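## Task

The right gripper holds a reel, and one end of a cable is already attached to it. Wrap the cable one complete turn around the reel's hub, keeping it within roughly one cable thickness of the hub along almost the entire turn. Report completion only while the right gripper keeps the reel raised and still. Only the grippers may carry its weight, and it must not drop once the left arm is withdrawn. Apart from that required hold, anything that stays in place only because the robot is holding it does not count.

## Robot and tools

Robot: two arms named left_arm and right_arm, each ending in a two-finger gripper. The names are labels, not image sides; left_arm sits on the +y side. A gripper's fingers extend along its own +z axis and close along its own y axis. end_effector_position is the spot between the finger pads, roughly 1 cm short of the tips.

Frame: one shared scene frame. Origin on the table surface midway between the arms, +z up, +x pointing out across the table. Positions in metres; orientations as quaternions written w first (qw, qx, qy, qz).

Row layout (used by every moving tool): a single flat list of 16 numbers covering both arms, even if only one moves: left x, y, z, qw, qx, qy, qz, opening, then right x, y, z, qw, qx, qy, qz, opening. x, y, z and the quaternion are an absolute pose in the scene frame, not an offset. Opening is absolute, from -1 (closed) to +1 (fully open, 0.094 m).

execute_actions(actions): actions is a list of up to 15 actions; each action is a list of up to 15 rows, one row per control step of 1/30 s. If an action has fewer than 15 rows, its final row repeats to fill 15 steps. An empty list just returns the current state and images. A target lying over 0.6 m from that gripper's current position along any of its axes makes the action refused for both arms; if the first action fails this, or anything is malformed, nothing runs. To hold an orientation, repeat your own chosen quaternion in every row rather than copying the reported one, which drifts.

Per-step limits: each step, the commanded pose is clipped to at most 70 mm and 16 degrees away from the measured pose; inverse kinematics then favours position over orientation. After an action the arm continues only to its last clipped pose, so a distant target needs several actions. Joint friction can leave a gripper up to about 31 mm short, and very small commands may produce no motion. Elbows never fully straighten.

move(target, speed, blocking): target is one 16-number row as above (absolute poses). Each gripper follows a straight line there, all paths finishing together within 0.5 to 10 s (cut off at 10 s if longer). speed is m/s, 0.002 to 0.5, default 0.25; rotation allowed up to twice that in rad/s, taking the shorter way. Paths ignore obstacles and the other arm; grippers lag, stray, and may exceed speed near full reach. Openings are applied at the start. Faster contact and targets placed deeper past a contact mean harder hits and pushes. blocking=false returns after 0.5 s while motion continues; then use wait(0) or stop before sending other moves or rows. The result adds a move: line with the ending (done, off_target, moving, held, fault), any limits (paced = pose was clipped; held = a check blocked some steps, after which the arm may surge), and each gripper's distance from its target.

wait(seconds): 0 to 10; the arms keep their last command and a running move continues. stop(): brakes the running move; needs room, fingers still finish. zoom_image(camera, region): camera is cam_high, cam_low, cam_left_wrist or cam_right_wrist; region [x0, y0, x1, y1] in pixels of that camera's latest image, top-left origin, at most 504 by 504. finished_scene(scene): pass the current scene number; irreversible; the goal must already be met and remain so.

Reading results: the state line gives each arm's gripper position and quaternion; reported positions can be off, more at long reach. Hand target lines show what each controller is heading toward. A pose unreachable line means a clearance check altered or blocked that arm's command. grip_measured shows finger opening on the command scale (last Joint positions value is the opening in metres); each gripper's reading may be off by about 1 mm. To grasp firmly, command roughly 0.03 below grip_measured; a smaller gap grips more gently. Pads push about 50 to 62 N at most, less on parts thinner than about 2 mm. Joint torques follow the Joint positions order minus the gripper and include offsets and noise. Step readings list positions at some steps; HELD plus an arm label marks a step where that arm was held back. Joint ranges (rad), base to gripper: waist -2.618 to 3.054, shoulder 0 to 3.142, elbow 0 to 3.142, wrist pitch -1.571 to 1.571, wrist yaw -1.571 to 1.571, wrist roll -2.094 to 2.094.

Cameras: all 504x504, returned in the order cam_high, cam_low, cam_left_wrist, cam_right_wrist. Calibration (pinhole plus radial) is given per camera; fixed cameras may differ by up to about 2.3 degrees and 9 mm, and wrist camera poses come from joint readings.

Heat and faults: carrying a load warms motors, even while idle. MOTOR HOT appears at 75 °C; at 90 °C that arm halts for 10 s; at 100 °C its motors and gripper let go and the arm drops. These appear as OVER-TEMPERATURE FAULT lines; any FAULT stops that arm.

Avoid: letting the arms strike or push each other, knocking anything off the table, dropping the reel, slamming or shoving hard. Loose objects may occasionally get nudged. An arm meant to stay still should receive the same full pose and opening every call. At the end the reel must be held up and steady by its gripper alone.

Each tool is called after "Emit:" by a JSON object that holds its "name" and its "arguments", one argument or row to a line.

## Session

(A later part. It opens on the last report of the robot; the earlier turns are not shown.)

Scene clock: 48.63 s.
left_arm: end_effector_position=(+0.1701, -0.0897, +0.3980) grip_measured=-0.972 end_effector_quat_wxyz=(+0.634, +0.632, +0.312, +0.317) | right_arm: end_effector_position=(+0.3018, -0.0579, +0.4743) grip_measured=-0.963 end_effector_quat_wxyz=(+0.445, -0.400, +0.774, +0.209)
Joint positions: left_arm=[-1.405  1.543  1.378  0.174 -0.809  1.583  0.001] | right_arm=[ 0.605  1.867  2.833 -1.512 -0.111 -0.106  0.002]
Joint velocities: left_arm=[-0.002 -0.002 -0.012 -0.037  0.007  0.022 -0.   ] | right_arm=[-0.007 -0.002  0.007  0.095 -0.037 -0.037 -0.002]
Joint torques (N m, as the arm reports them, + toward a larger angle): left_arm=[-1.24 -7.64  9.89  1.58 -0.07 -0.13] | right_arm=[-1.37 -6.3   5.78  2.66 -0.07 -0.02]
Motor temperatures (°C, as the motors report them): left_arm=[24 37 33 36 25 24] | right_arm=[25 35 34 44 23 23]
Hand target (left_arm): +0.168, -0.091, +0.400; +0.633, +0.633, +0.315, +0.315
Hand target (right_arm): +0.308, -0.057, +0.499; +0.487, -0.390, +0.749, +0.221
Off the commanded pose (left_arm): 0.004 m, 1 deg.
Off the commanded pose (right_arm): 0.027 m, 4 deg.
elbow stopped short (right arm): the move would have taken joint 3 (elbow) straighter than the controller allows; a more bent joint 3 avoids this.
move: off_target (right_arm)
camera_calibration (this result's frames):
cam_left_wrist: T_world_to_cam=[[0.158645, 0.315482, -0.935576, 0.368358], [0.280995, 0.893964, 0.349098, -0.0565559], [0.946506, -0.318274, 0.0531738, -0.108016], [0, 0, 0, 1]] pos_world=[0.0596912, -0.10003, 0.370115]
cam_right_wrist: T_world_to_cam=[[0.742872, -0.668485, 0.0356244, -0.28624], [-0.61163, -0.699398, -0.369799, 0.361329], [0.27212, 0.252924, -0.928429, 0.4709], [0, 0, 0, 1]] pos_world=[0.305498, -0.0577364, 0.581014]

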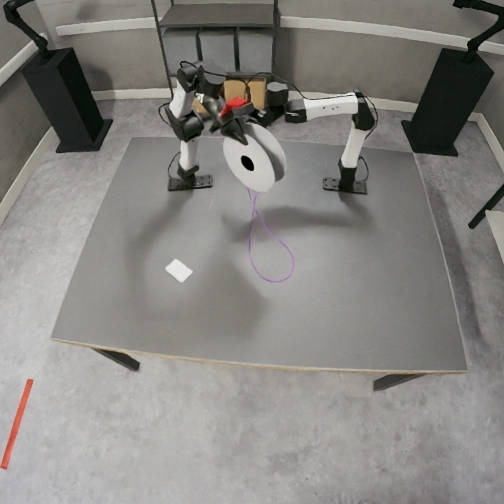

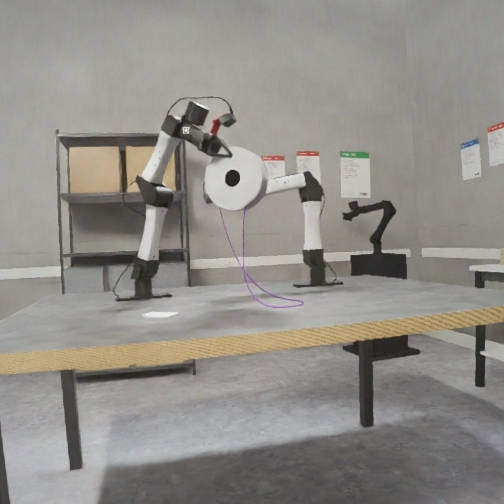

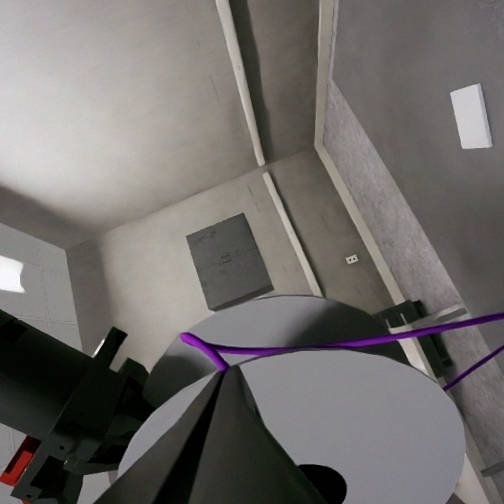

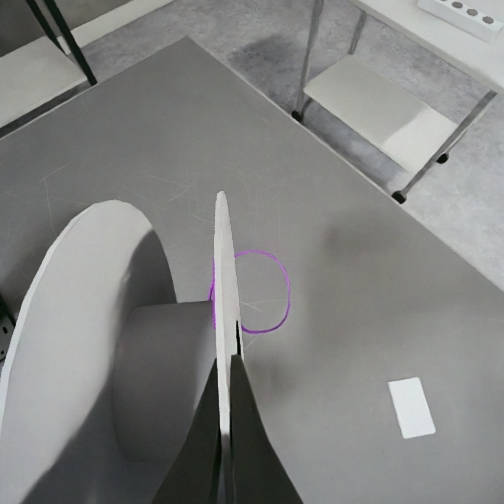

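Emit:
{"name": "move", "arguments": {
  "target": [0.198,-0.053,0.52,0.705,0.464,0.533,0.050,-1, 0.31,-0.055,0.50,0.477,-0.394,0.755,0.218,-1],
  "speed": 0.15
}}

Emit:
{"name": "move", "arguments": {
  "target": [0.282,0.034,0.58,0.670,0.224,0.670,-0.224,-1, 0.31,-0.055,0.50,0.477,-0.394,0.755,0.218,-1],
  "speed": 0.15
}}

Emit:
{"name": "move", "arguments": {
  "target": [0.378,0.112,0.52,0.533,-0.05,0.705,-0.464,-1, 0.31,-0.055,0.50,0.477,-0.394,0.755,0.218,-1],
  "speed": 0.15
}}

Emit:
{"name": "move", "arguments": {
  "target": [0.41,0.15,0.40,0.315,-0.315,0.632,-0.632,-1, 0.31,-0.055,0.50,0.477,-0.394,0.755,0.218,-1],
  "speed": 0.15
}}

Scene clock: 57.47 s.
left_arm: end_effector_position=(+0.1934, -0.0467, +0.5207) grip_measured=-0.972 end_effector_quat_wxyz=(+0.710, +0.461, +0.530, +0.052) | right_arm: end_effector_position=(+0.3018, -0.0578, +0.4744) grip_measured=-0.963 end_effector_quat_wxyz=(+0.445, -0.400, +0.774, +0.209)
Joint positions: left_arm=[-1.314  1.556  1.903 -0.329 -0.724  0.801  0.001] | right_arm=[ 0.605  1.867  2.833 -1.512 -0.111 -0.106  0.002]
Joint velocities: left_arm=[-0.002  0.007  0.007 -0.139  0.022 -0.081 -0.001] | right_arm=[ 0.002 -0.012 -0.007 -0.007  0.066 -0.037 -0.   ]
Joint torques (N m, as the arm reports them, + toward a larger angle): left_arm=[ 0.26 -5.82  8.91  1.59  0.16 -0.13] | right_arm=[-1.37 -6.3   5.77  2.66 -0.07 -0.02]
Motor temperatures (°C, as the motors report them): left_arm=[24 37 34 36 25 24] | right_arm=[25 35 34 45 23 23]
Hand target (left_arm): +0.197, -0.050, +0.519; +0.706, +0.464, +0.533, +0.050
Hand target (right_arm): +0.308, -0.057, +0.499; +0.488, -0.390, +0.749, +0.221
Off the commanded pose (left_arm): 0.008 m, 1 deg.
Off the commanded pose (right_arm): 0.027 m, 4 deg.
elbow stopped short (right arm): the move would have taken joint 3 (elbow) straighter than the controller allows; a more bent joint 3 avoids this.
move: off_target (right_arm)
camera_calibration (this result's frames):
cam_left_wrist: T_world_to_cam=[[-0.297249, -0.299325, -0.906668, 0.510313], [0.274975, 0.882521, -0.381503, 0.236646], [0.914348, -0.362713, -0.180021, 0.00266071], [0, 0, 0, 1]] pos_world=[0.0841853, -0.0551307, 0.553445]
cam_right_wrist: T_world_to_cam=[[0.742863, -0.668494, 0.0356443, -0.286253], [-0.61153, -0.699298, -0.370152, 0.361547], [0.272371, 0.253175, -0.928287, 0.470828], [0, 0, 0, 1]] pos_world=[0.305503, -0.0577309, 0.581095]

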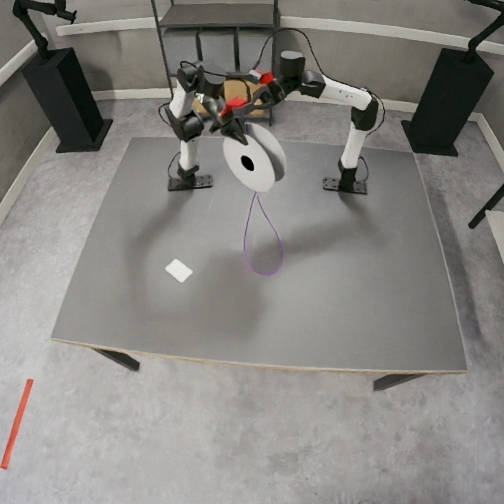

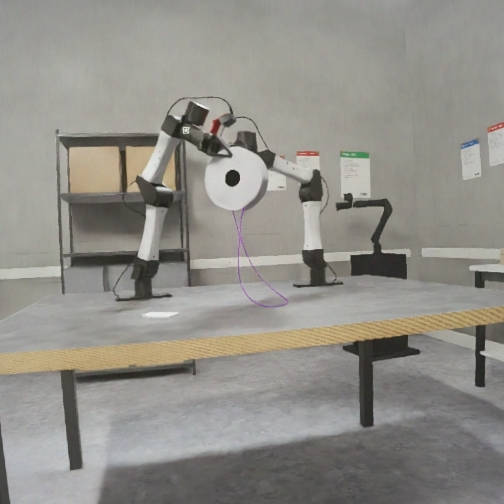

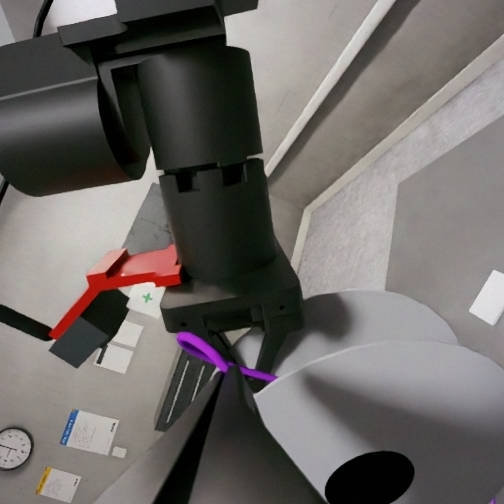

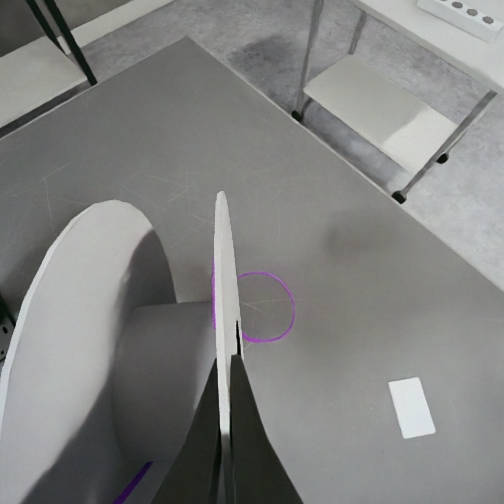

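Scene clock: 60.77 s.
left_arm: end_effector_position=(+0.2749, +0.0374, +0.5815) grip_measured=-0.972 end_effector_quat_wxyz=(+0.677, +0.224, +0.664, -0.223) | right_arm: end_effector_position=(+0.3019, -0.0577, +0.4746) grip_measured=-0.963 end_effector_quat_wxyz=(+0.446, -0.400, +0.773, +0.209)
Joint positions: left_arm=[-0.922  1.592  2.266 -0.657 -0.332  0.013  0.001] | right_arm=[ 0.605  1.867  2.833 -1.511 -0.111 -0.106  0.002]
Joint velocities: left_arm=[ 0.002 -0.002  0.032 -0.037  0.095  0.022 -0.   ] | right_arm=[-0.017  0.002 -0.032  0.022  0.037  0.007  0.001]
Joint torques (N m, as the arm reports them, + toward a larger angle): left_arm=[ 0.3  -4.89  7.64  1.7   0.12 -0.09] | right_arm=[-1.35 -6.3   5.74  2.64 -0.06 -0.03]
Motor temperatures (°C, as the motors report them): left_arm=[24 36 35 36 25 24] | right_arm=[25 35 34 45 23 23]
Hand target (left_arm): +0.278, +0.036, +0.579; +0.672, +0.224, +0.670, -0.224
Hand target (right_arm): +0.308, -0.057, +0.499; +0.487, -0.390, +0.749, +0.221
Off the commanded pose (left_arm): 0.008 m, 1 deg.
Off the commanded pose (right_arm): 0.027 m, 4 deg.
elbow stopped short (right arm): the move would have taken joint 3 (elbow) straighter than the controller allows; a more bent joint 3 avoids this.
move: off_target (right_arm)
camera_calibration (this result's frames):
cam_left_wrist: T_world_to_cam=[[-0.612289, -0.708994, -0.349899, 0.392897], [-0.0283476, 0.461957, -0.886449, 0.555935], [0.790126, -0.532844, -0.302949, 0.0815765], [0, 0, 0, 1]] pos_world=[0.19187, 0.0652113, 0.654996]
cam_right_wrist: T_world_to_cam=[[0.742834, -0.668523, 0.035704, -0.28629], [-0.61123, -0.698998, -0.371213, 0.362201], [0.273121, 0.253926, -0.927861, 0.470611], [0, 0, 0, 1]] pos_world=[0.30552, -0.0577143, 0.581337]

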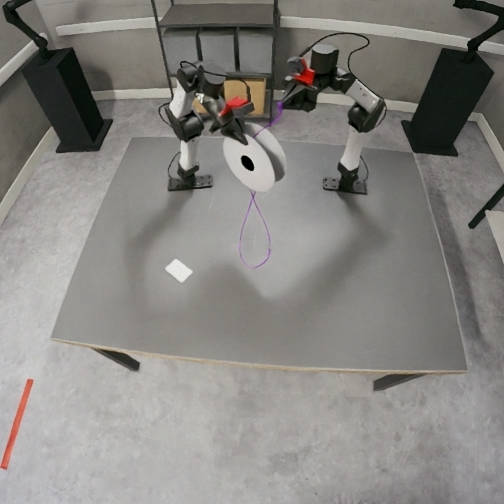

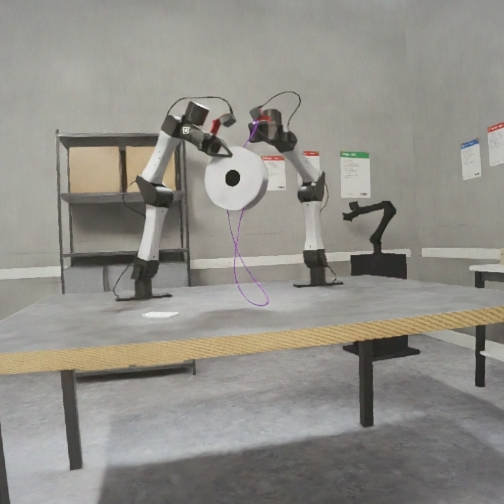

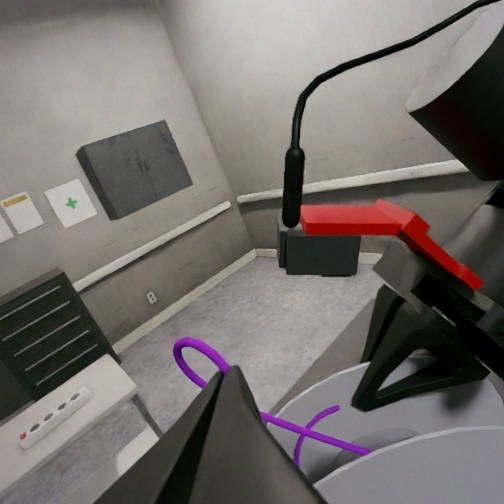

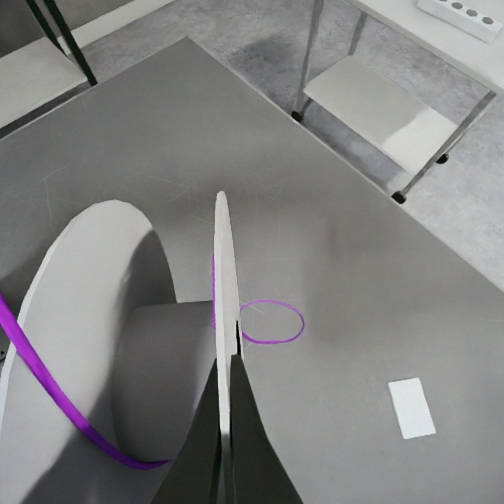

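Scene clock: 63.93 s.
left_arm: end_effector_position=(+0.3752, +0.1093, +0.5268) grip_measured=-0.972 end_effector_quat_wxyz=(+0.538, -0.045, +0.704, -0.461) | right_arm: end_effector_position=(+0.3020, -0.0577, +0.4747) grip_measured=-0.963 end_effector_quat_wxyz=(+0.446, -0.400, +0.773, +0.209)
Joint positions: left_arm=[-0.464  1.499  1.889 -0.385  0.126 -0.773  0.001] | right_arm=[ 0.605  1.867  2.833 -1.511 -0.111 -0.106  0.002]
Joint velocities: left_arm=[-0.012 -0.002 -0.012  0.007 -0.037 -0.022  0.   ] | right_arm=[ 0.002 -0.007  0.012 -0.066  0.007 -0.066 -0.001]
Joint torques (N m, as the arm reports them, + toward a larger angle): left_arm=[ 0.23 -7.67  5.15  1.98  0.14  0.02] | right_arm=[-1.37 -6.28  5.8   2.64 -0.07 -0.02]
Motor temperatures (°C, as the motors report them): left_arm=[24 36 34 37 25 24] | right_arm=[25 35 34 45 23 23]
Hand target (left_arm): +0.376, +0.111, +0.521; +0.534, -0.049, +0.706, -0.463
Hand target (right_arm): +0.308, -0.057, +0.499; +0.487, -0.390, +0.749, +0.221
Off the commanded pose (left_arm): 0.008 m, 1 deg.
Off the commanded pose (right_arm): 0.027 m, 4 deg.
elbow stopped short (right arm): the move would have taken joint 3 (elbow) straighter than the controller allows; a more bent joint 3 avoids this.
move: off_target (right_arm)
camera_calibration (this result's frames):
cam_left_wrist: T_world_to_cam=[[-0.603726, -0.684389, 0.408811, 0.0806444], [-0.469661, -0.109015, -0.87609, 0.699565], [0.644153, -0.720921, -0.255615, 0.0744714], [0, 0, 0, 1]] pos_world=[0.329274, 0.185144, 0.59895]
cam_right_wrist: T_world_to_cam=[[0.742824, -0.668533, 0.0357239, -0.286302], [-0.61113, -0.698898, -0.371566, 0.362419], [0.273372, 0.254177, -0.927719, 0.470539], [0, 0, 0, 1]] pos_world=[0.305525, -0.0577089, 0.581418]

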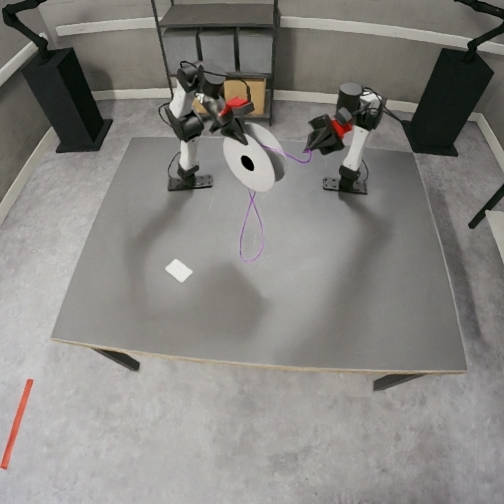

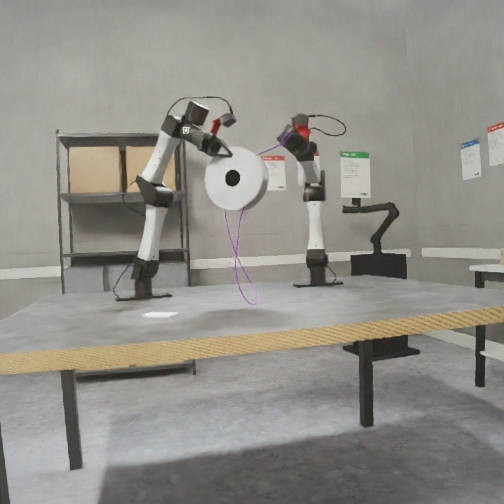

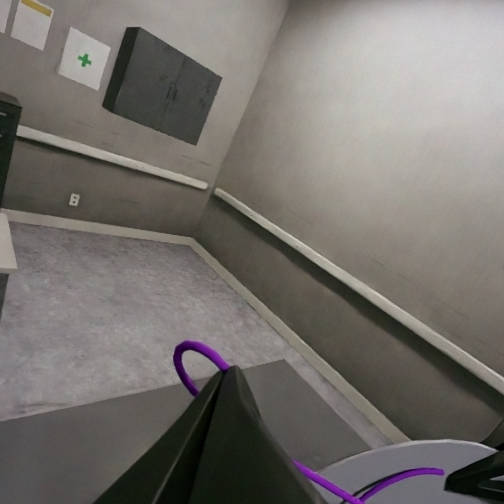

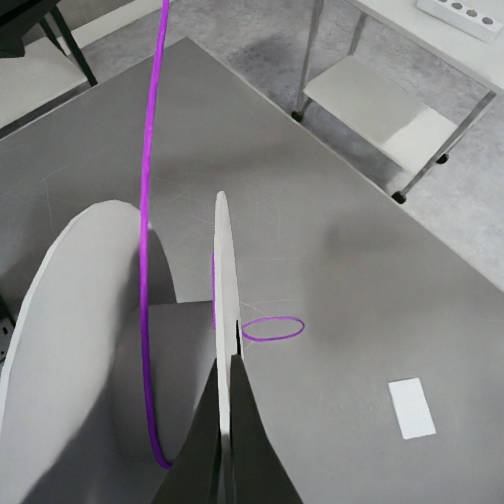

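Scene clock: 67.13 s.
left_arm: end_effector_position=(+0.4128, +0.1453, +0.4074) grip_measured=-0.972 end_effector_quat_wxyz=(+0.320, -0.310, +0.634, -0.632) | right_arm: end_effector_position=(+0.3019, -0.0578, +0.4745) grip_measured=-0.963 end_effector_quat_wxyz=(+0.445, -0.400, +0.774, +0.209)
Joint positions: left_arm=[-0.294  1.396  1.285  0.115  0.299 -1.558  0.001] | right_arm=[ 0.605  1.867  2.833 -1.512 -0.111 -0.106  0.002]
Joint velocities: left_arm=[-0.017 -0.007 -0.002 -0.022 -0.081 -0.007  0.   ] | right_arm=[ 0.007 -0.017  0.007 -0.022  0.037 -0.007  0.001]
Joint torques (N m, as the arm reports them, + toward a larger angle): left_arm=[ 0.29 -7.88  6.38  1.99  0.13  0.05] | right_arm=[-1.36 -6.37  5.78  2.66 -0.07 -0.03]
Motor temperatures (°C, as the motors report them): left_arm=[24 36 34 37 25 24] | right_arm=[25 35 34 45 23 23]
Hand target (left_arm): +0.412, +0.149, +0.401; +0.316, -0.315, +0.633, -0.632
Hand target (right_arm): +0.308, -0.057, +0.499; +0.487, -0.390, +0.749, +0.221
Off the commanded pose (left_arm): 0.009 m, 1 deg.
Off the commanded pose (right_arm): 0.027 m, 4 deg.
elbow stopped short (right arm): the move would have taken joint 3 (elbow) straighter than the controller allows; a more bent joint 3 avoids this.
move: off_target (right_arm)
camera_calibration (this result's frames):
cam_left_wrist: T_world_to_cam=[[-0.273303, -0.238107, 0.931993, -0.237581], [-0.779428, -0.512994, -0.359624, 0.592728], [0.563736, -0.824707, -0.0453842, 0.00825673], [0, 0, 0, 1]] pos_world=[0.392402, 0.254305, 0.434958]
cam_right_wrist: T_world_to_cam=[[0.742853, -0.668504, 0.0356642, -0.286265], [-0.61143, -0.699198, -0.370506, 0.361765], [0.272621, 0.253425, -0.928145, 0.470756], [0, 0, 0, 1]] pos_world=[0.305509, -0.0577253, 0.581175]

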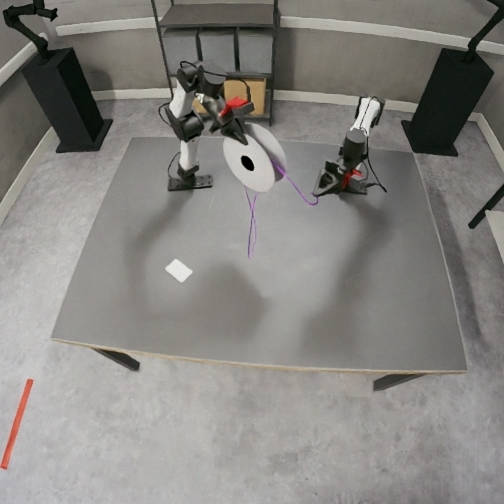

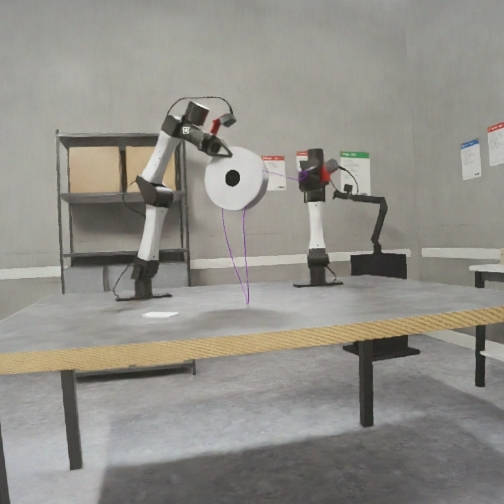

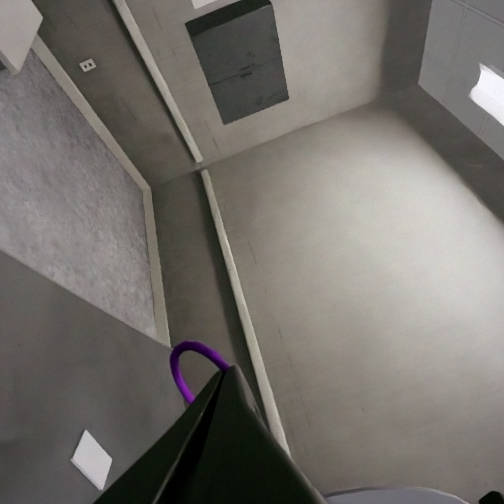

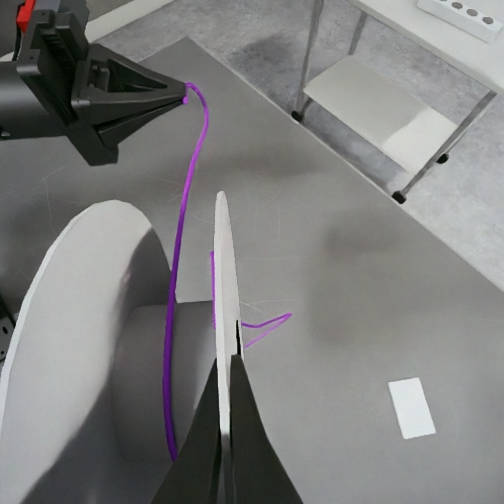

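Emit:
{"name": "move", "arguments": {
  "target": [0.56,0.40,0.05,0.315,-0.315,0.632,-0.632,-1, 0.31,-0.055,0.50,0.477,-0.394,0.755,0.218,-1],
  "speed": 0.15
}}

Emit:
{"name": "move", "arguments": {
  "target": [0.56,0.40,0.05,0.315,-0.315,0.632,-0.632,-1, 0.19,-0.20,0.53,0.477,-0.394,0.755,0.218,-1],
  "speed": 0.1
}}

Scene clock: 74.70 s.
left_arm: end_effector_position=(+0.5601, +0.3990, +0.0615) grip_measured=-0.972 end_effector_quat_wxyz=(+0.325, -0.307, +0.633, -0.632) | right_arm: end_effector_position=(+0.3017, -0.0580, +0.4741) grip_measured=-0.963 end_effector_quat_wxyz=(+0.445, -0.400, +0.774, +0.209)
Joint positions: left_arm=[ 0.395  2.528  1.324  1.223  0.986 -1.563  0.001] | right_arm=[ 0.605  1.867  2.833 -1.514 -0.111 -0.106  0.002]
Joint velocities: left_arm=[-0.012  0.002  0.012  0.007 -0.007 -0.022 -0.   ] | right_arm=[-0.007 -0.017  0.002  0.051 -0.007 -0.051  0.   ]
Joint torques (N m, as the arm reports them, + toward a larger angle): left_arm=[  0.19 -11.48   6.75   1.6    0.13   0.09] | right_arm=[-1.36 -6.31  5.78  2.66 -0.08 -0.02]
Motor temperatures (°C, as the motors report them): left_arm=[24 36 34 38 25 24] | right_arm=[25 35 34 46 23 23]
Hand target (left_arm): +0.561, +0.403, +0.049; +0.316, -0.315, +0.634, -0.632
Hand target (right_arm): +0.308, -0.057, +0.499; +0.487, -0.390, +0.749, +0.221
Off the commanded pose (left_arm): 0.012 m, 2 deg.
Off the commanded pose (right_arm): 0.027 m, 4 deg.
elbow stopped short (right arm): the move would have taken joint 3 (elbow) straighter than the controller allows; a more bent joint 3 avoids this.
move: off_target (left_arm, right_arm)
camera_calibration (this result's frames):
cam_left_wrist: T_world_to_cam=[[-0.282877, -0.243066, 0.927847, 0.192975], [-0.774512, -0.512736, -0.370449, 0.711129], [0.565784, -0.82342, -0.0432157, 0.11694], [0, 0, 0, 1]] pos_world=[0.539204, 0.507818, 0.0894394]
cam_right_wrist: T_world_to_cam=[[0.742901, -0.668456, 0.0355646, -0.286203], [-0.611929, -0.699697, -0.368738, 0.360675], [0.271369, 0.252172, -0.928853, 0.471117], [0, 0, 0, 1]] pos_world=[0.305481, -0.0577532, 0.580771]

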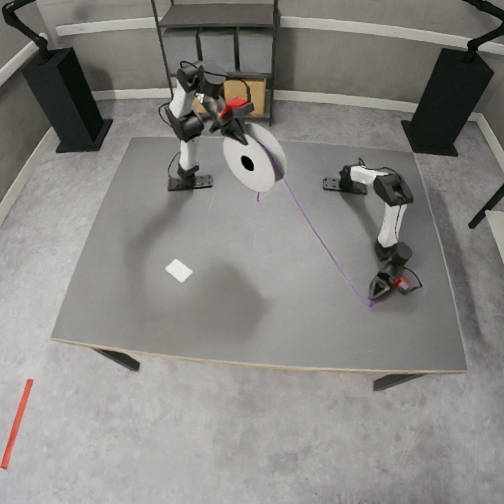

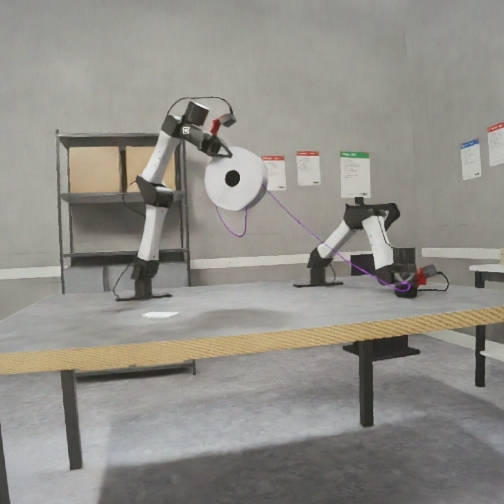

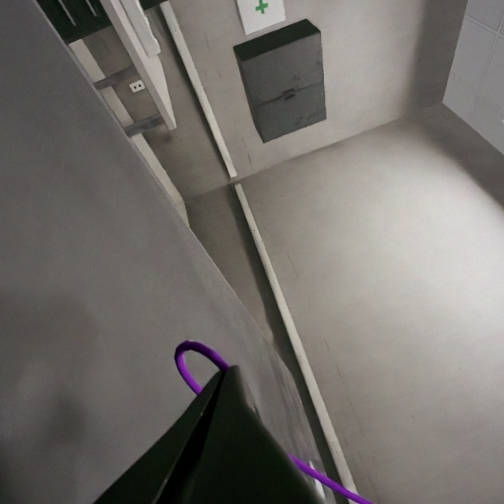

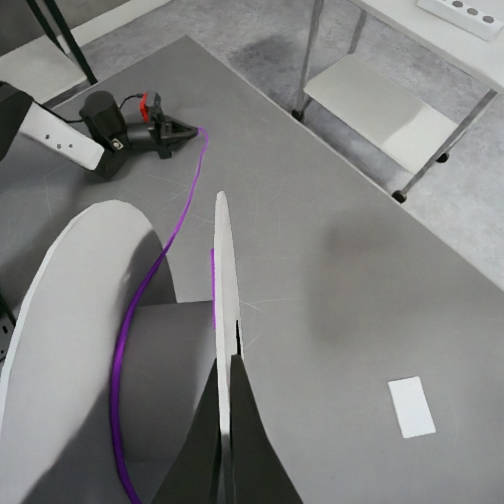

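Scene clock: 77.10 s.
left_arm: end_effector_position=(+0.5601, +0.3990, +0.0619) grip_measured=-0.972 end_effector_quat_wxyz=(+0.326, -0.306, +0.633, -0.632) | right_arm: end_effector_position=(+0.1975, -0.1992, +0.5302) grip_measured=-0.963 end_effector_quat_wxyz=(+0.524, -0.370, +0.735, +0.221)
Joint positions: left_arm=[ 0.395  2.528  1.324  1.225  0.986 -1.563  0.001] | right_arm=[ 0.292  1.33   2.502 -1.56  -0.368 -0.213  0.002]
Joint velocities: left_arm=[ 0.002 -0.007  0.007 -0.007 -0.007 -0.022  0.   ] | right_arm=[-0.017  0.007 -0.002 -0.037 -0.066 -0.022  0.001]
Joint torques (N m, as the arm reports them, + toward a larger angle): left_arm=[ -0.3  -11.97   6.14   1.65   0.07   0.03] | right_arm=[-1.32 -1.62  1.24  2.02 -0.15 -0.01]
Motor temperatures (°C, as the motors report them): left_arm=[24 37 34 38 25 24] | right_arm=[25 35 34 45 23 23]
Hand target (left_arm): +0.560, +0.400, +0.050; +0.316, -0.315, +0.633, -0.633
Hand target (right_arm): +0.192, -0.202, +0.530; +0.524, -0.373, +0.732, +0.224
Off the commanded pose (left_arm): 0.012 m, 2 deg.
Off the commanded pose (right_arm): 0.008 m, 6 deg.
joint sent to its limit (right arm) — the command would take joint 4 (wrist pitch) past its lower limit, so that joint was sent only as far as its limit.
move: off_target (left_arm, right_arm)
camera_calibration (this result's frames):
cam_left_wrist: T_world_to_cam=[[-0.284333, -0.243374, 0.927321, 0.193645], [-0.773932, -0.512609, -0.371835, 0.710953], [0.565848, -0.823408, -0.0426035, 0.116877], [0, 0, 0, 1]] pos_world=[0.539154, 0.507807, 0.0897649]
cam_right_wrist: T_world_to_cam=[[0.71272, -0.699811, 0.0479056, -0.312062], [-0.574482, -0.621538, -0.532598, 0.313802], [0.402493, 0.352072, -0.845012, 0.536656], [0, 0, 0, 1]] pos_world=[0.186686, -0.212286, 0.63556]

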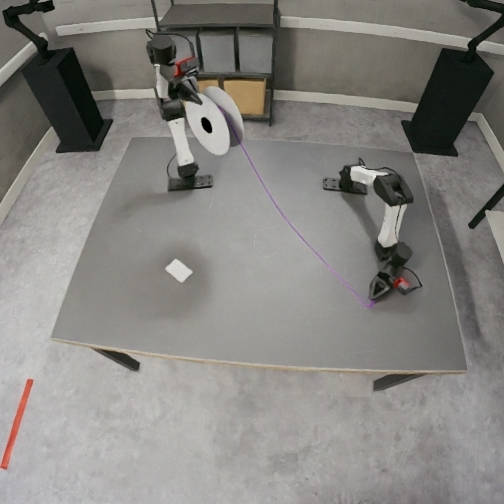

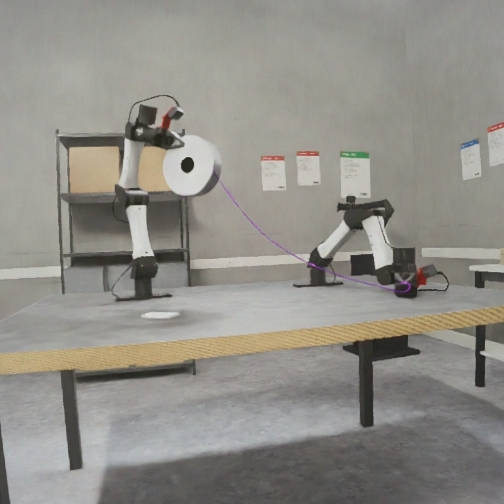

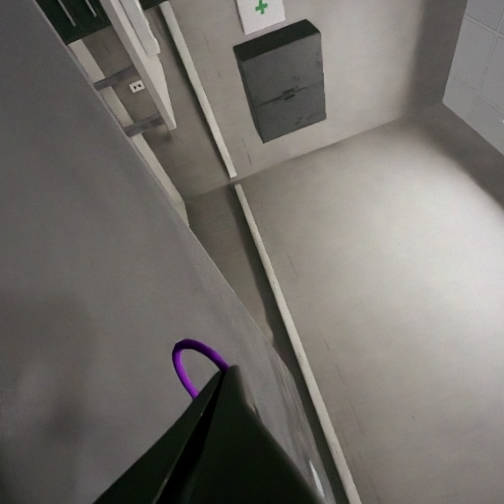

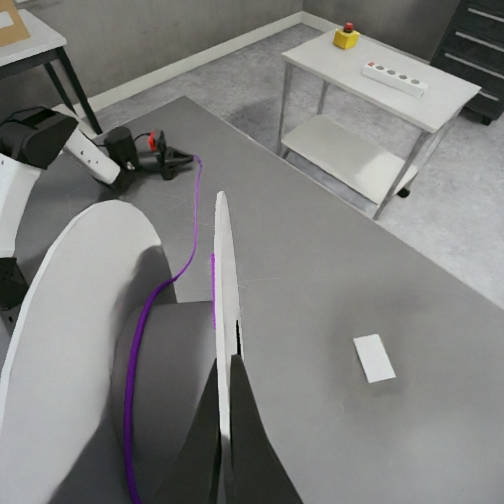

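Still sagging a bit; pull ~5 cm further.

Emit:
{"name": "move", "arguments": {
  "target": [0.59,0.45,0.04,0.315,-0.315,0.632,-0.632,-1, 0.19,-0.20,0.53,0.477,-0.394,0.755,0.218,-1],
  "speed": 0.05
}}

Scene clock: 80.30 s.
left_arm: end_effector_position=(+0.5884, +0.4434, +0.0663) grip_measured=-0.972 end_effector_quat_wxyz=(+0.340, -0.288, +0.630, -0.636) | right_arm: end_effector_position=(+0.1971, -0.1988, +0.5303) grip_measured=-0.963 end_effector_quat_wxyz=(+0.524, -0.372, +0.734, +0.222)
Joint positions: left_arm=[ 0.461  2.647  1.582  1.146  1.058 -1.579  0.001] | right_arm=[ 0.291  1.33   2.502 -1.56  -0.372 -0.215  0.002]
Joint velocities: left_arm=[ 0.007 -0.002  0.007 -0.007  0.007 -0.007  0.   ] | right_arm=[-0.007 -0.007 -0.017  0.022 -0.095 -0.066 -0.001]
Joint torques (N m, as the arm reports them, + toward a larger angle): left_arm=[  0.52 -12.13   7.13   1.2    0.07   0.17] | right_arm=[ 0.12 -1.56  1.36  2.03 -0.09  0.04]
Motor temperatures (°C, as the motors report them): left_arm=[24 38 34 38 25 24] | right_arm=[25 35 34 45 23 23]
Hand target (left_arm): +0.587, +0.450, +0.041; +0.316, -0.316, +0.632, -0.633
Hand target (right_arm): +0.190, -0.200, +0.530; +0.522, -0.375, +0.732, +0.227
Off the commanded pose (left_arm): 0.027 m, 4 deg.
Off the commanded pose (right_arm): 0.007 m, 6 deg.
joint sent to its limit (right arm) — the command would take joint 4 (wrist pitch) past its lower limit, so that joint was sent only as far as its limit.
move: off_target (left_arm, right_arm)
camera_calibration (this result's frames):
cam_left_wrist: T_world_to_cam=[[-0.326702, -0.252779, 0.910697, 0.238618], [-0.759592, -0.503142, -0.412151, 0.747317], [0.562393, -0.826408, -0.0276314, 0.140048], [0, 0, 0, 1]] pos_world=[0.566851, 0.552061, 0.0945684]
cam_right_wrist: T_world_to_cam=[[0.715589, -0.696868, 0.0480417, -0.311511], [-0.571594, -0.623706, -0.533171, 0.313158], [0.401513, 0.35407, -0.844643, 0.537179], [0, 0, 0, 1]] pos_world=[0.186229, -0.211963, 0.635657]

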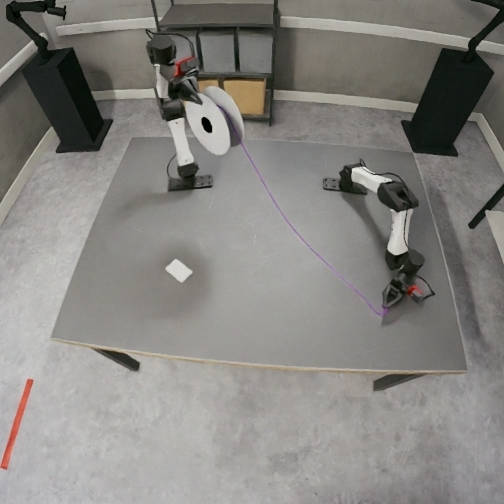

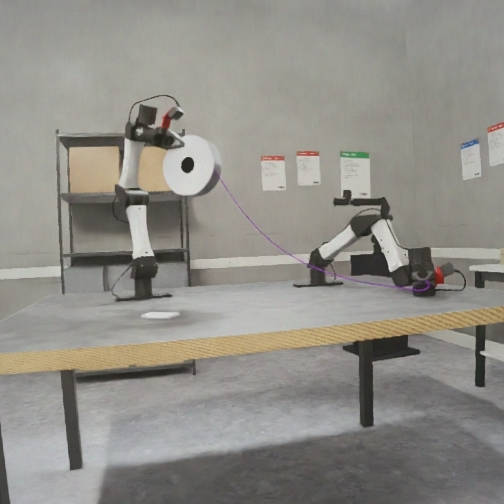

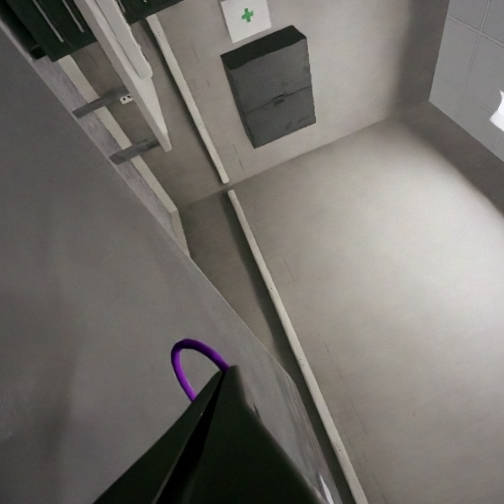

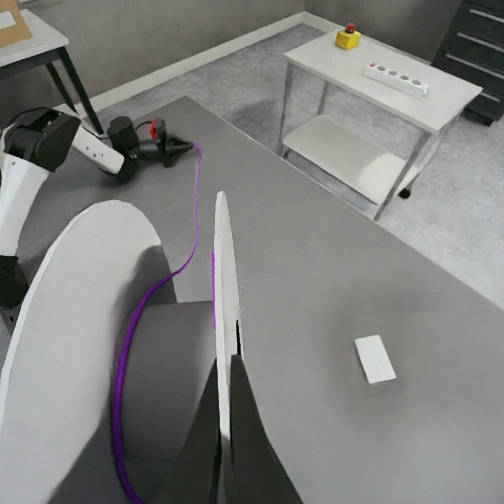

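Emit:
{"name": "move", "arguments": {
  "target": [0.59,0.45,0.04,0.315,-0.315,0.632,-0.632,-1, 0.15,-0.27,0.56,0.524,-0.372,0.734,0.222,-1],
  "speed": 0.05
}}

Scene clock: 85.27 s.
left_arm: end_effector_position=(+0.5884, +0.4436, +0.0662) grip_measured=-0.972 end_effector_quat_wxyz=(+0.339, -0.288, +0.630, -0.636) | right_arm: end_effector_position=(+0.1566, -0.2565, +0.5514) grip_measured=-0.963 end_effector_quat_wxyz=(+0.600, -0.313, +0.718, +0.161)
Joint positions: left_arm=[ 0.462  2.647  1.583  1.144  1.06  -1.58   0.001] | right_arm=[ 0.604  1.159  2.487 -1.56   0.109 -0.122  0.002]
Joint velocities: left_arm=[-0.007 -0.007  0.007 -0.022  0.007  0.022 -0.   ] | right_arm=[ 0.437  0.002 -0.002 -0.037  0.388  0.051 -0.001]
Joint torques (N m, as the arm reports them, + toward a larger angle): left_arm=[  0.39 -11.82   7.62   1.21   0.05   0.15] | right_arm=[0.57 0.89 3.37 2.12 0.13 0.19]
Motor temperatures (°C, as the motors report them): left_arm=[24 39 34 37 25 24] | right_arm=[25 34 33 44 23 23]
Hand target (left_arm): +0.588, +0.450, +0.041; +0.316, -0.316, +0.632, -0.634
Hand target (right_arm): +0.150, -0.271, +0.560; +0.617, -0.291, +0.713, +0.165
Off the commanded pose (left_arm): 0.027 m, 4 deg.
Off the commanded pose (right_arm): 0.017 m, 13 deg.
joint sent to its limit (right arm) — the command would take joint 4 (wrist pitch) past its lower limit, so that joint was sent only as far as its limit.
move: off_target (left_arm, right_arm); limits=paced
camera_calibration (this result's frames):
cam_left_wrist: T_world_to_cam=[[-0.325697, -0.251914, 0.911296, 0.23769], [-0.760524, -0.50283, -0.410811, 0.74767], [0.561716, -0.826862, -0.0278163, 0.140773], [0, 0, 0, 1]] pos_world=[0.566962, 0.552228, 0.0944601]
cam_right_wrist: T_world_to_cam=[[0.571922, -0.812027, 0.116269, -0.368479], [-0.583014, -0.502083, -0.638755, 0.356562], [0.577062, 0.297531, -0.760575, 0.503336], [0, 0, 0, 1]] pos_world=[0.128165, -0.269949, 0.653422]

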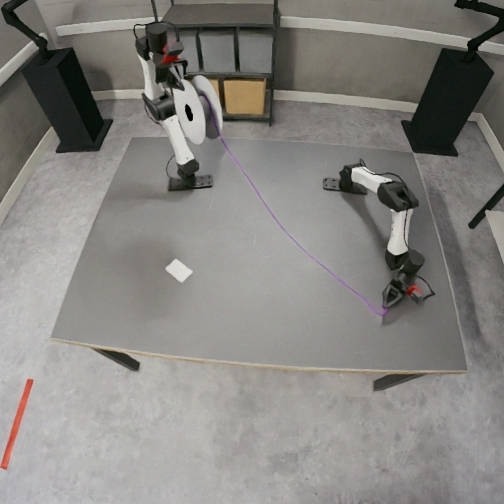

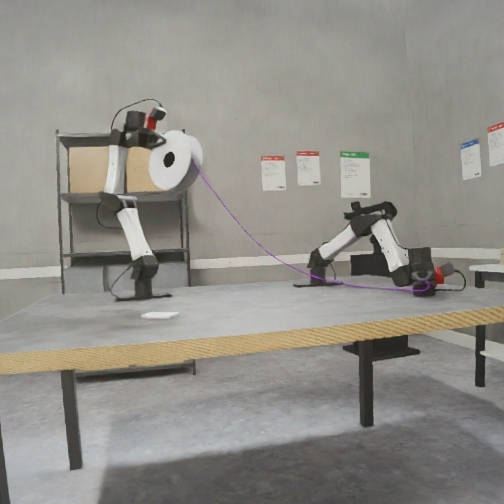

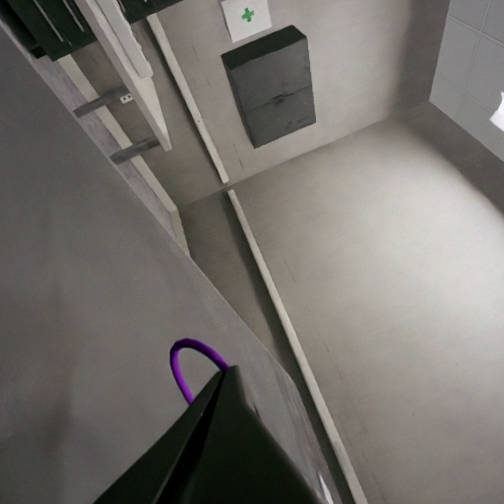

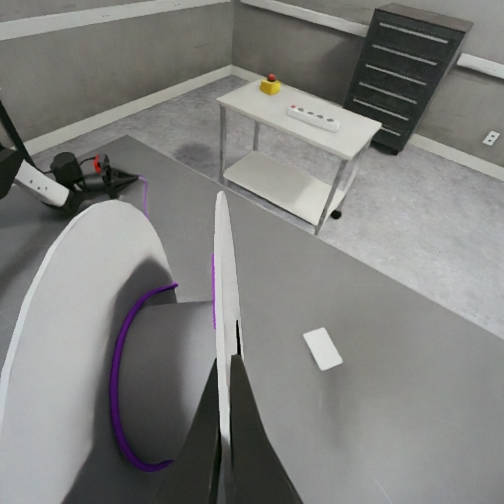

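Emit:
{"name": "move", "arguments": {
  "target": [0.59,0.45,0.04,0.315,-0.315,0.632,-0.632,0.3, 0.22,-0.16,0.53,0.524,-0.372,0.734,0.222,-1],
  "speed": 0.08
}}

Scene clock: 89.77 s.
left_arm: end_effector_position=(+0.5884, +0.4435, +0.0687) grip_measured=+0.298 end_effector_quat_wxyz=(+0.341, -0.286, +0.630, -0.637) | right_arm: end_effector_position=(+0.2141, -0.1641, +0.5077) grip_measured=-0.963 end_effector_quat_wxyz=(+0.489, -0.378, +0.758, +0.210)
Joint positions: left_arm=[ 0.462  2.645  1.583  1.15   1.06  -1.583  0.061] | right_arm=[ 0.539  1.373  2.421 -1.501 -0.134 -0.121  0.002]
Joint velocities: left_arm=[ 0.022  0.007  0.022  0.022 -0.066 -0.037 -0.001] | right_arm=[-0.002 -0.012 -0.022 -0.007  0.022 -0.037  0.   ]
Joint torques (N m, as the arm reports them, + toward a larger angle): left_arm=[  0.38 -11.59   7.51   1.16   0.04   0.19] | right_arm=[-0.65 -1.09  4.51  2.69 -0.07 -0.02]
Motor temperatures (°C, as the motors report them): left_arm=[24 40 35 37 25 24] | right_arm=[25 34 33 45 23 23]
Hand target (left_arm): +0.588, +0.450, +0.041; +0.316, -0.316, +0.632, -0.634
Hand target (right_arm): +0.218, -0.160, +0.529; +0.524, -0.373, +0.733, +0.222
Off the commanded pose (left_arm): 0.029 m, 4 deg.
Off the commanded pose (right_arm): 0.023 m, 5 deg.
move: off_target (left_arm, right_arm)
camera_calibration (this result's frames):
cam_left_wrist: T_world_to_cam=[[-0.331456, -0.252741, 0.908988, 0.239357], [-0.75822, -0.501995, -0.416057, 0.747294], [0.561462, -0.827117, -0.0252436, 0.140898], [0, 0, 0, 1]] pos_world=[0.566841, 0.552173, 0.0969012]
cam_right_wrist: T_world_to_cam=[[0.713984, -0.698752, 0.0444081, -0.296559], [-0.607669, -0.649924, -0.45644, 0.296995], [0.3478, 0.298905, -0.888646, 0.523728], [0, 0, 0, 1]] pos_world=[0.210061, -0.170743, 0.614138]

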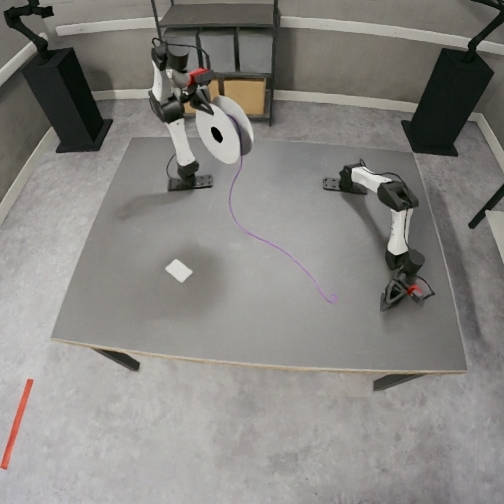

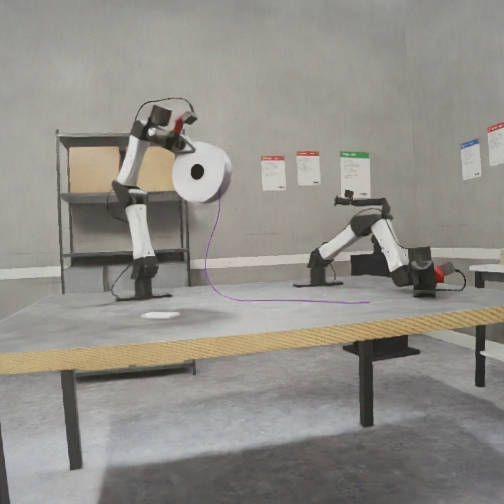

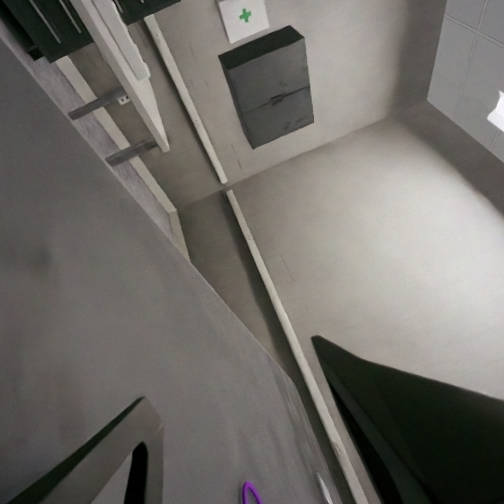

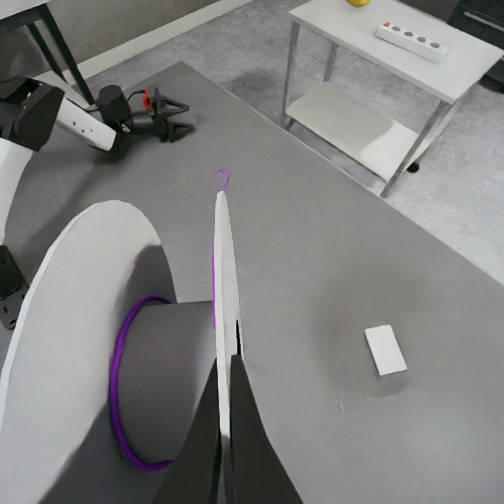

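Emit:
{"name": "move", "arguments": {
  "target": [0.345,0.06,0.09,0,-0.707,0.707,0,0.4, 0.22,-0.16,0.53,0.524,-0.372,0.734,0.222,-1],
  "speed": 0.2
}}

Scene clock: 97.53 s.
left_arm: end_effector_position=(+0.3506, +0.0559, +0.0944) grip_measured=+0.399 end_effector_quat_wxyz=(-0.031, -0.650, +0.759, -0.022) | right_arm: end_effector_position=(+0.2126, -0.1639, +0.5060) grip_measured=-0.963 end_effector_quat_wxyz=(+0.485, -0.380, +0.759, +0.212)
Joint positions: left_arm=[-0.613  2.343  2.25  -1.447  0.07  -2.083  0.066] | right_arm=[ 0.539  1.373  2.421 -1.509 -0.14  -0.121  0.002]
Joint velocities: left_arm=[ 0.002  0.017  0.007 -0.081  0.022 -0.081 -0.001] | right_arm=[-0.002 -0.017  0.007 -0.095 -0.022  0.007  0.001]
Joint torques (N m, as the arm reports them, + toward a larger angle): left_arm=[ -0.6  -12.42   8.36   0.18   0.09  -0.06] | right_arm=[-1.39 -0.72  4.96  2.75 -0.08 -0.02]
Motor temperatures (°C, as the motors report them): left_arm=[24 41 35 36 25 24] | right_arm=[25 33 33 46 23 23]
Hand target (left_arm): +0.348, +0.055, +0.091; -0.039, -0.653, +0.756, -0.013
Hand target (right_arm): +0.218, -0.161, +0.529; +0.524, -0.371, +0.734, +0.221
Off the commanded pose (left_arm): 0.008 m, 10 deg.
Off the commanded pose (right_arm): 0.025 m, 6 deg.
joint sent to its limit (left arm) — the command would take joint 6 (wrist roll) past its lower limit, so that joint was sent only as far as its limit.
move: off_target (left_arm, right_arm)
camera_calibration (this result's frames):
cam_left_wrist: T_world_to_cam=[[0.874537, -0.476653, 0.0893688, -0.293736], [-0.471837, -0.793723, 0.383894, 0.223448], [-0.11205, -0.377897, -0.919042, 0.24986], [0, 0, 0, 1]] pos_world=[0.390311, 0.131767, 0.170102]
cam_right_wrist: T_world_to_cam=[[0.718376, -0.694451, 0.0409262, -0.293775], [-0.607455, -0.654879, -0.449591, 0.291112], [0.33902, 0.298114, -0.892297, 0.526275], [0, 0, 0, 1]] pos_world=[0.209461, -0.170259, 0.612498]

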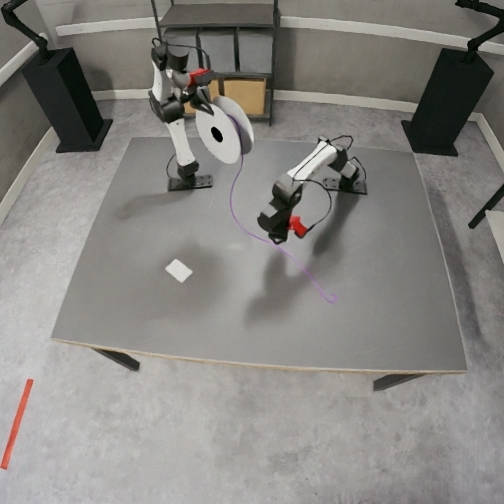

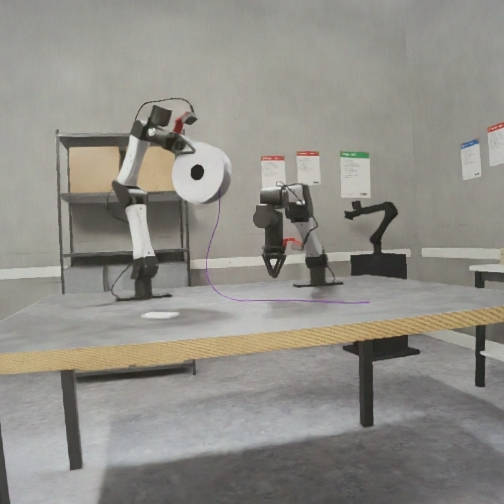

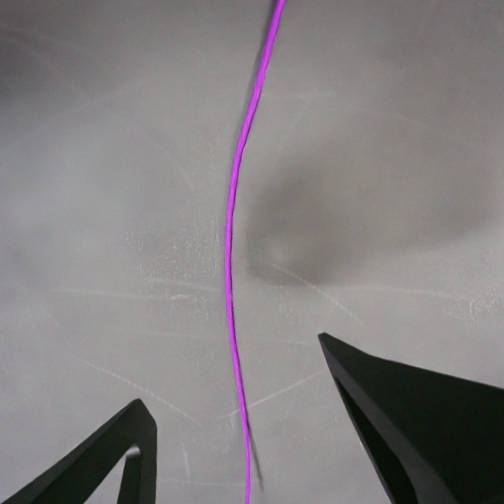

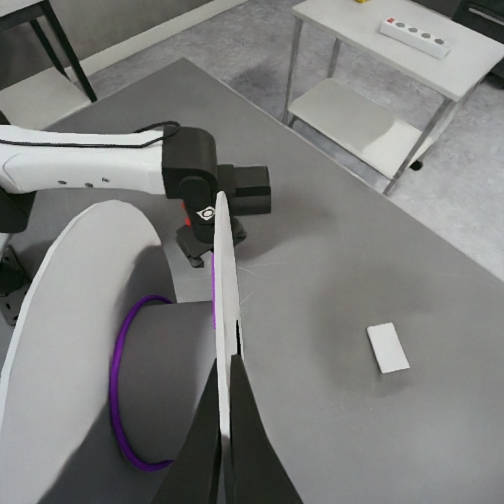

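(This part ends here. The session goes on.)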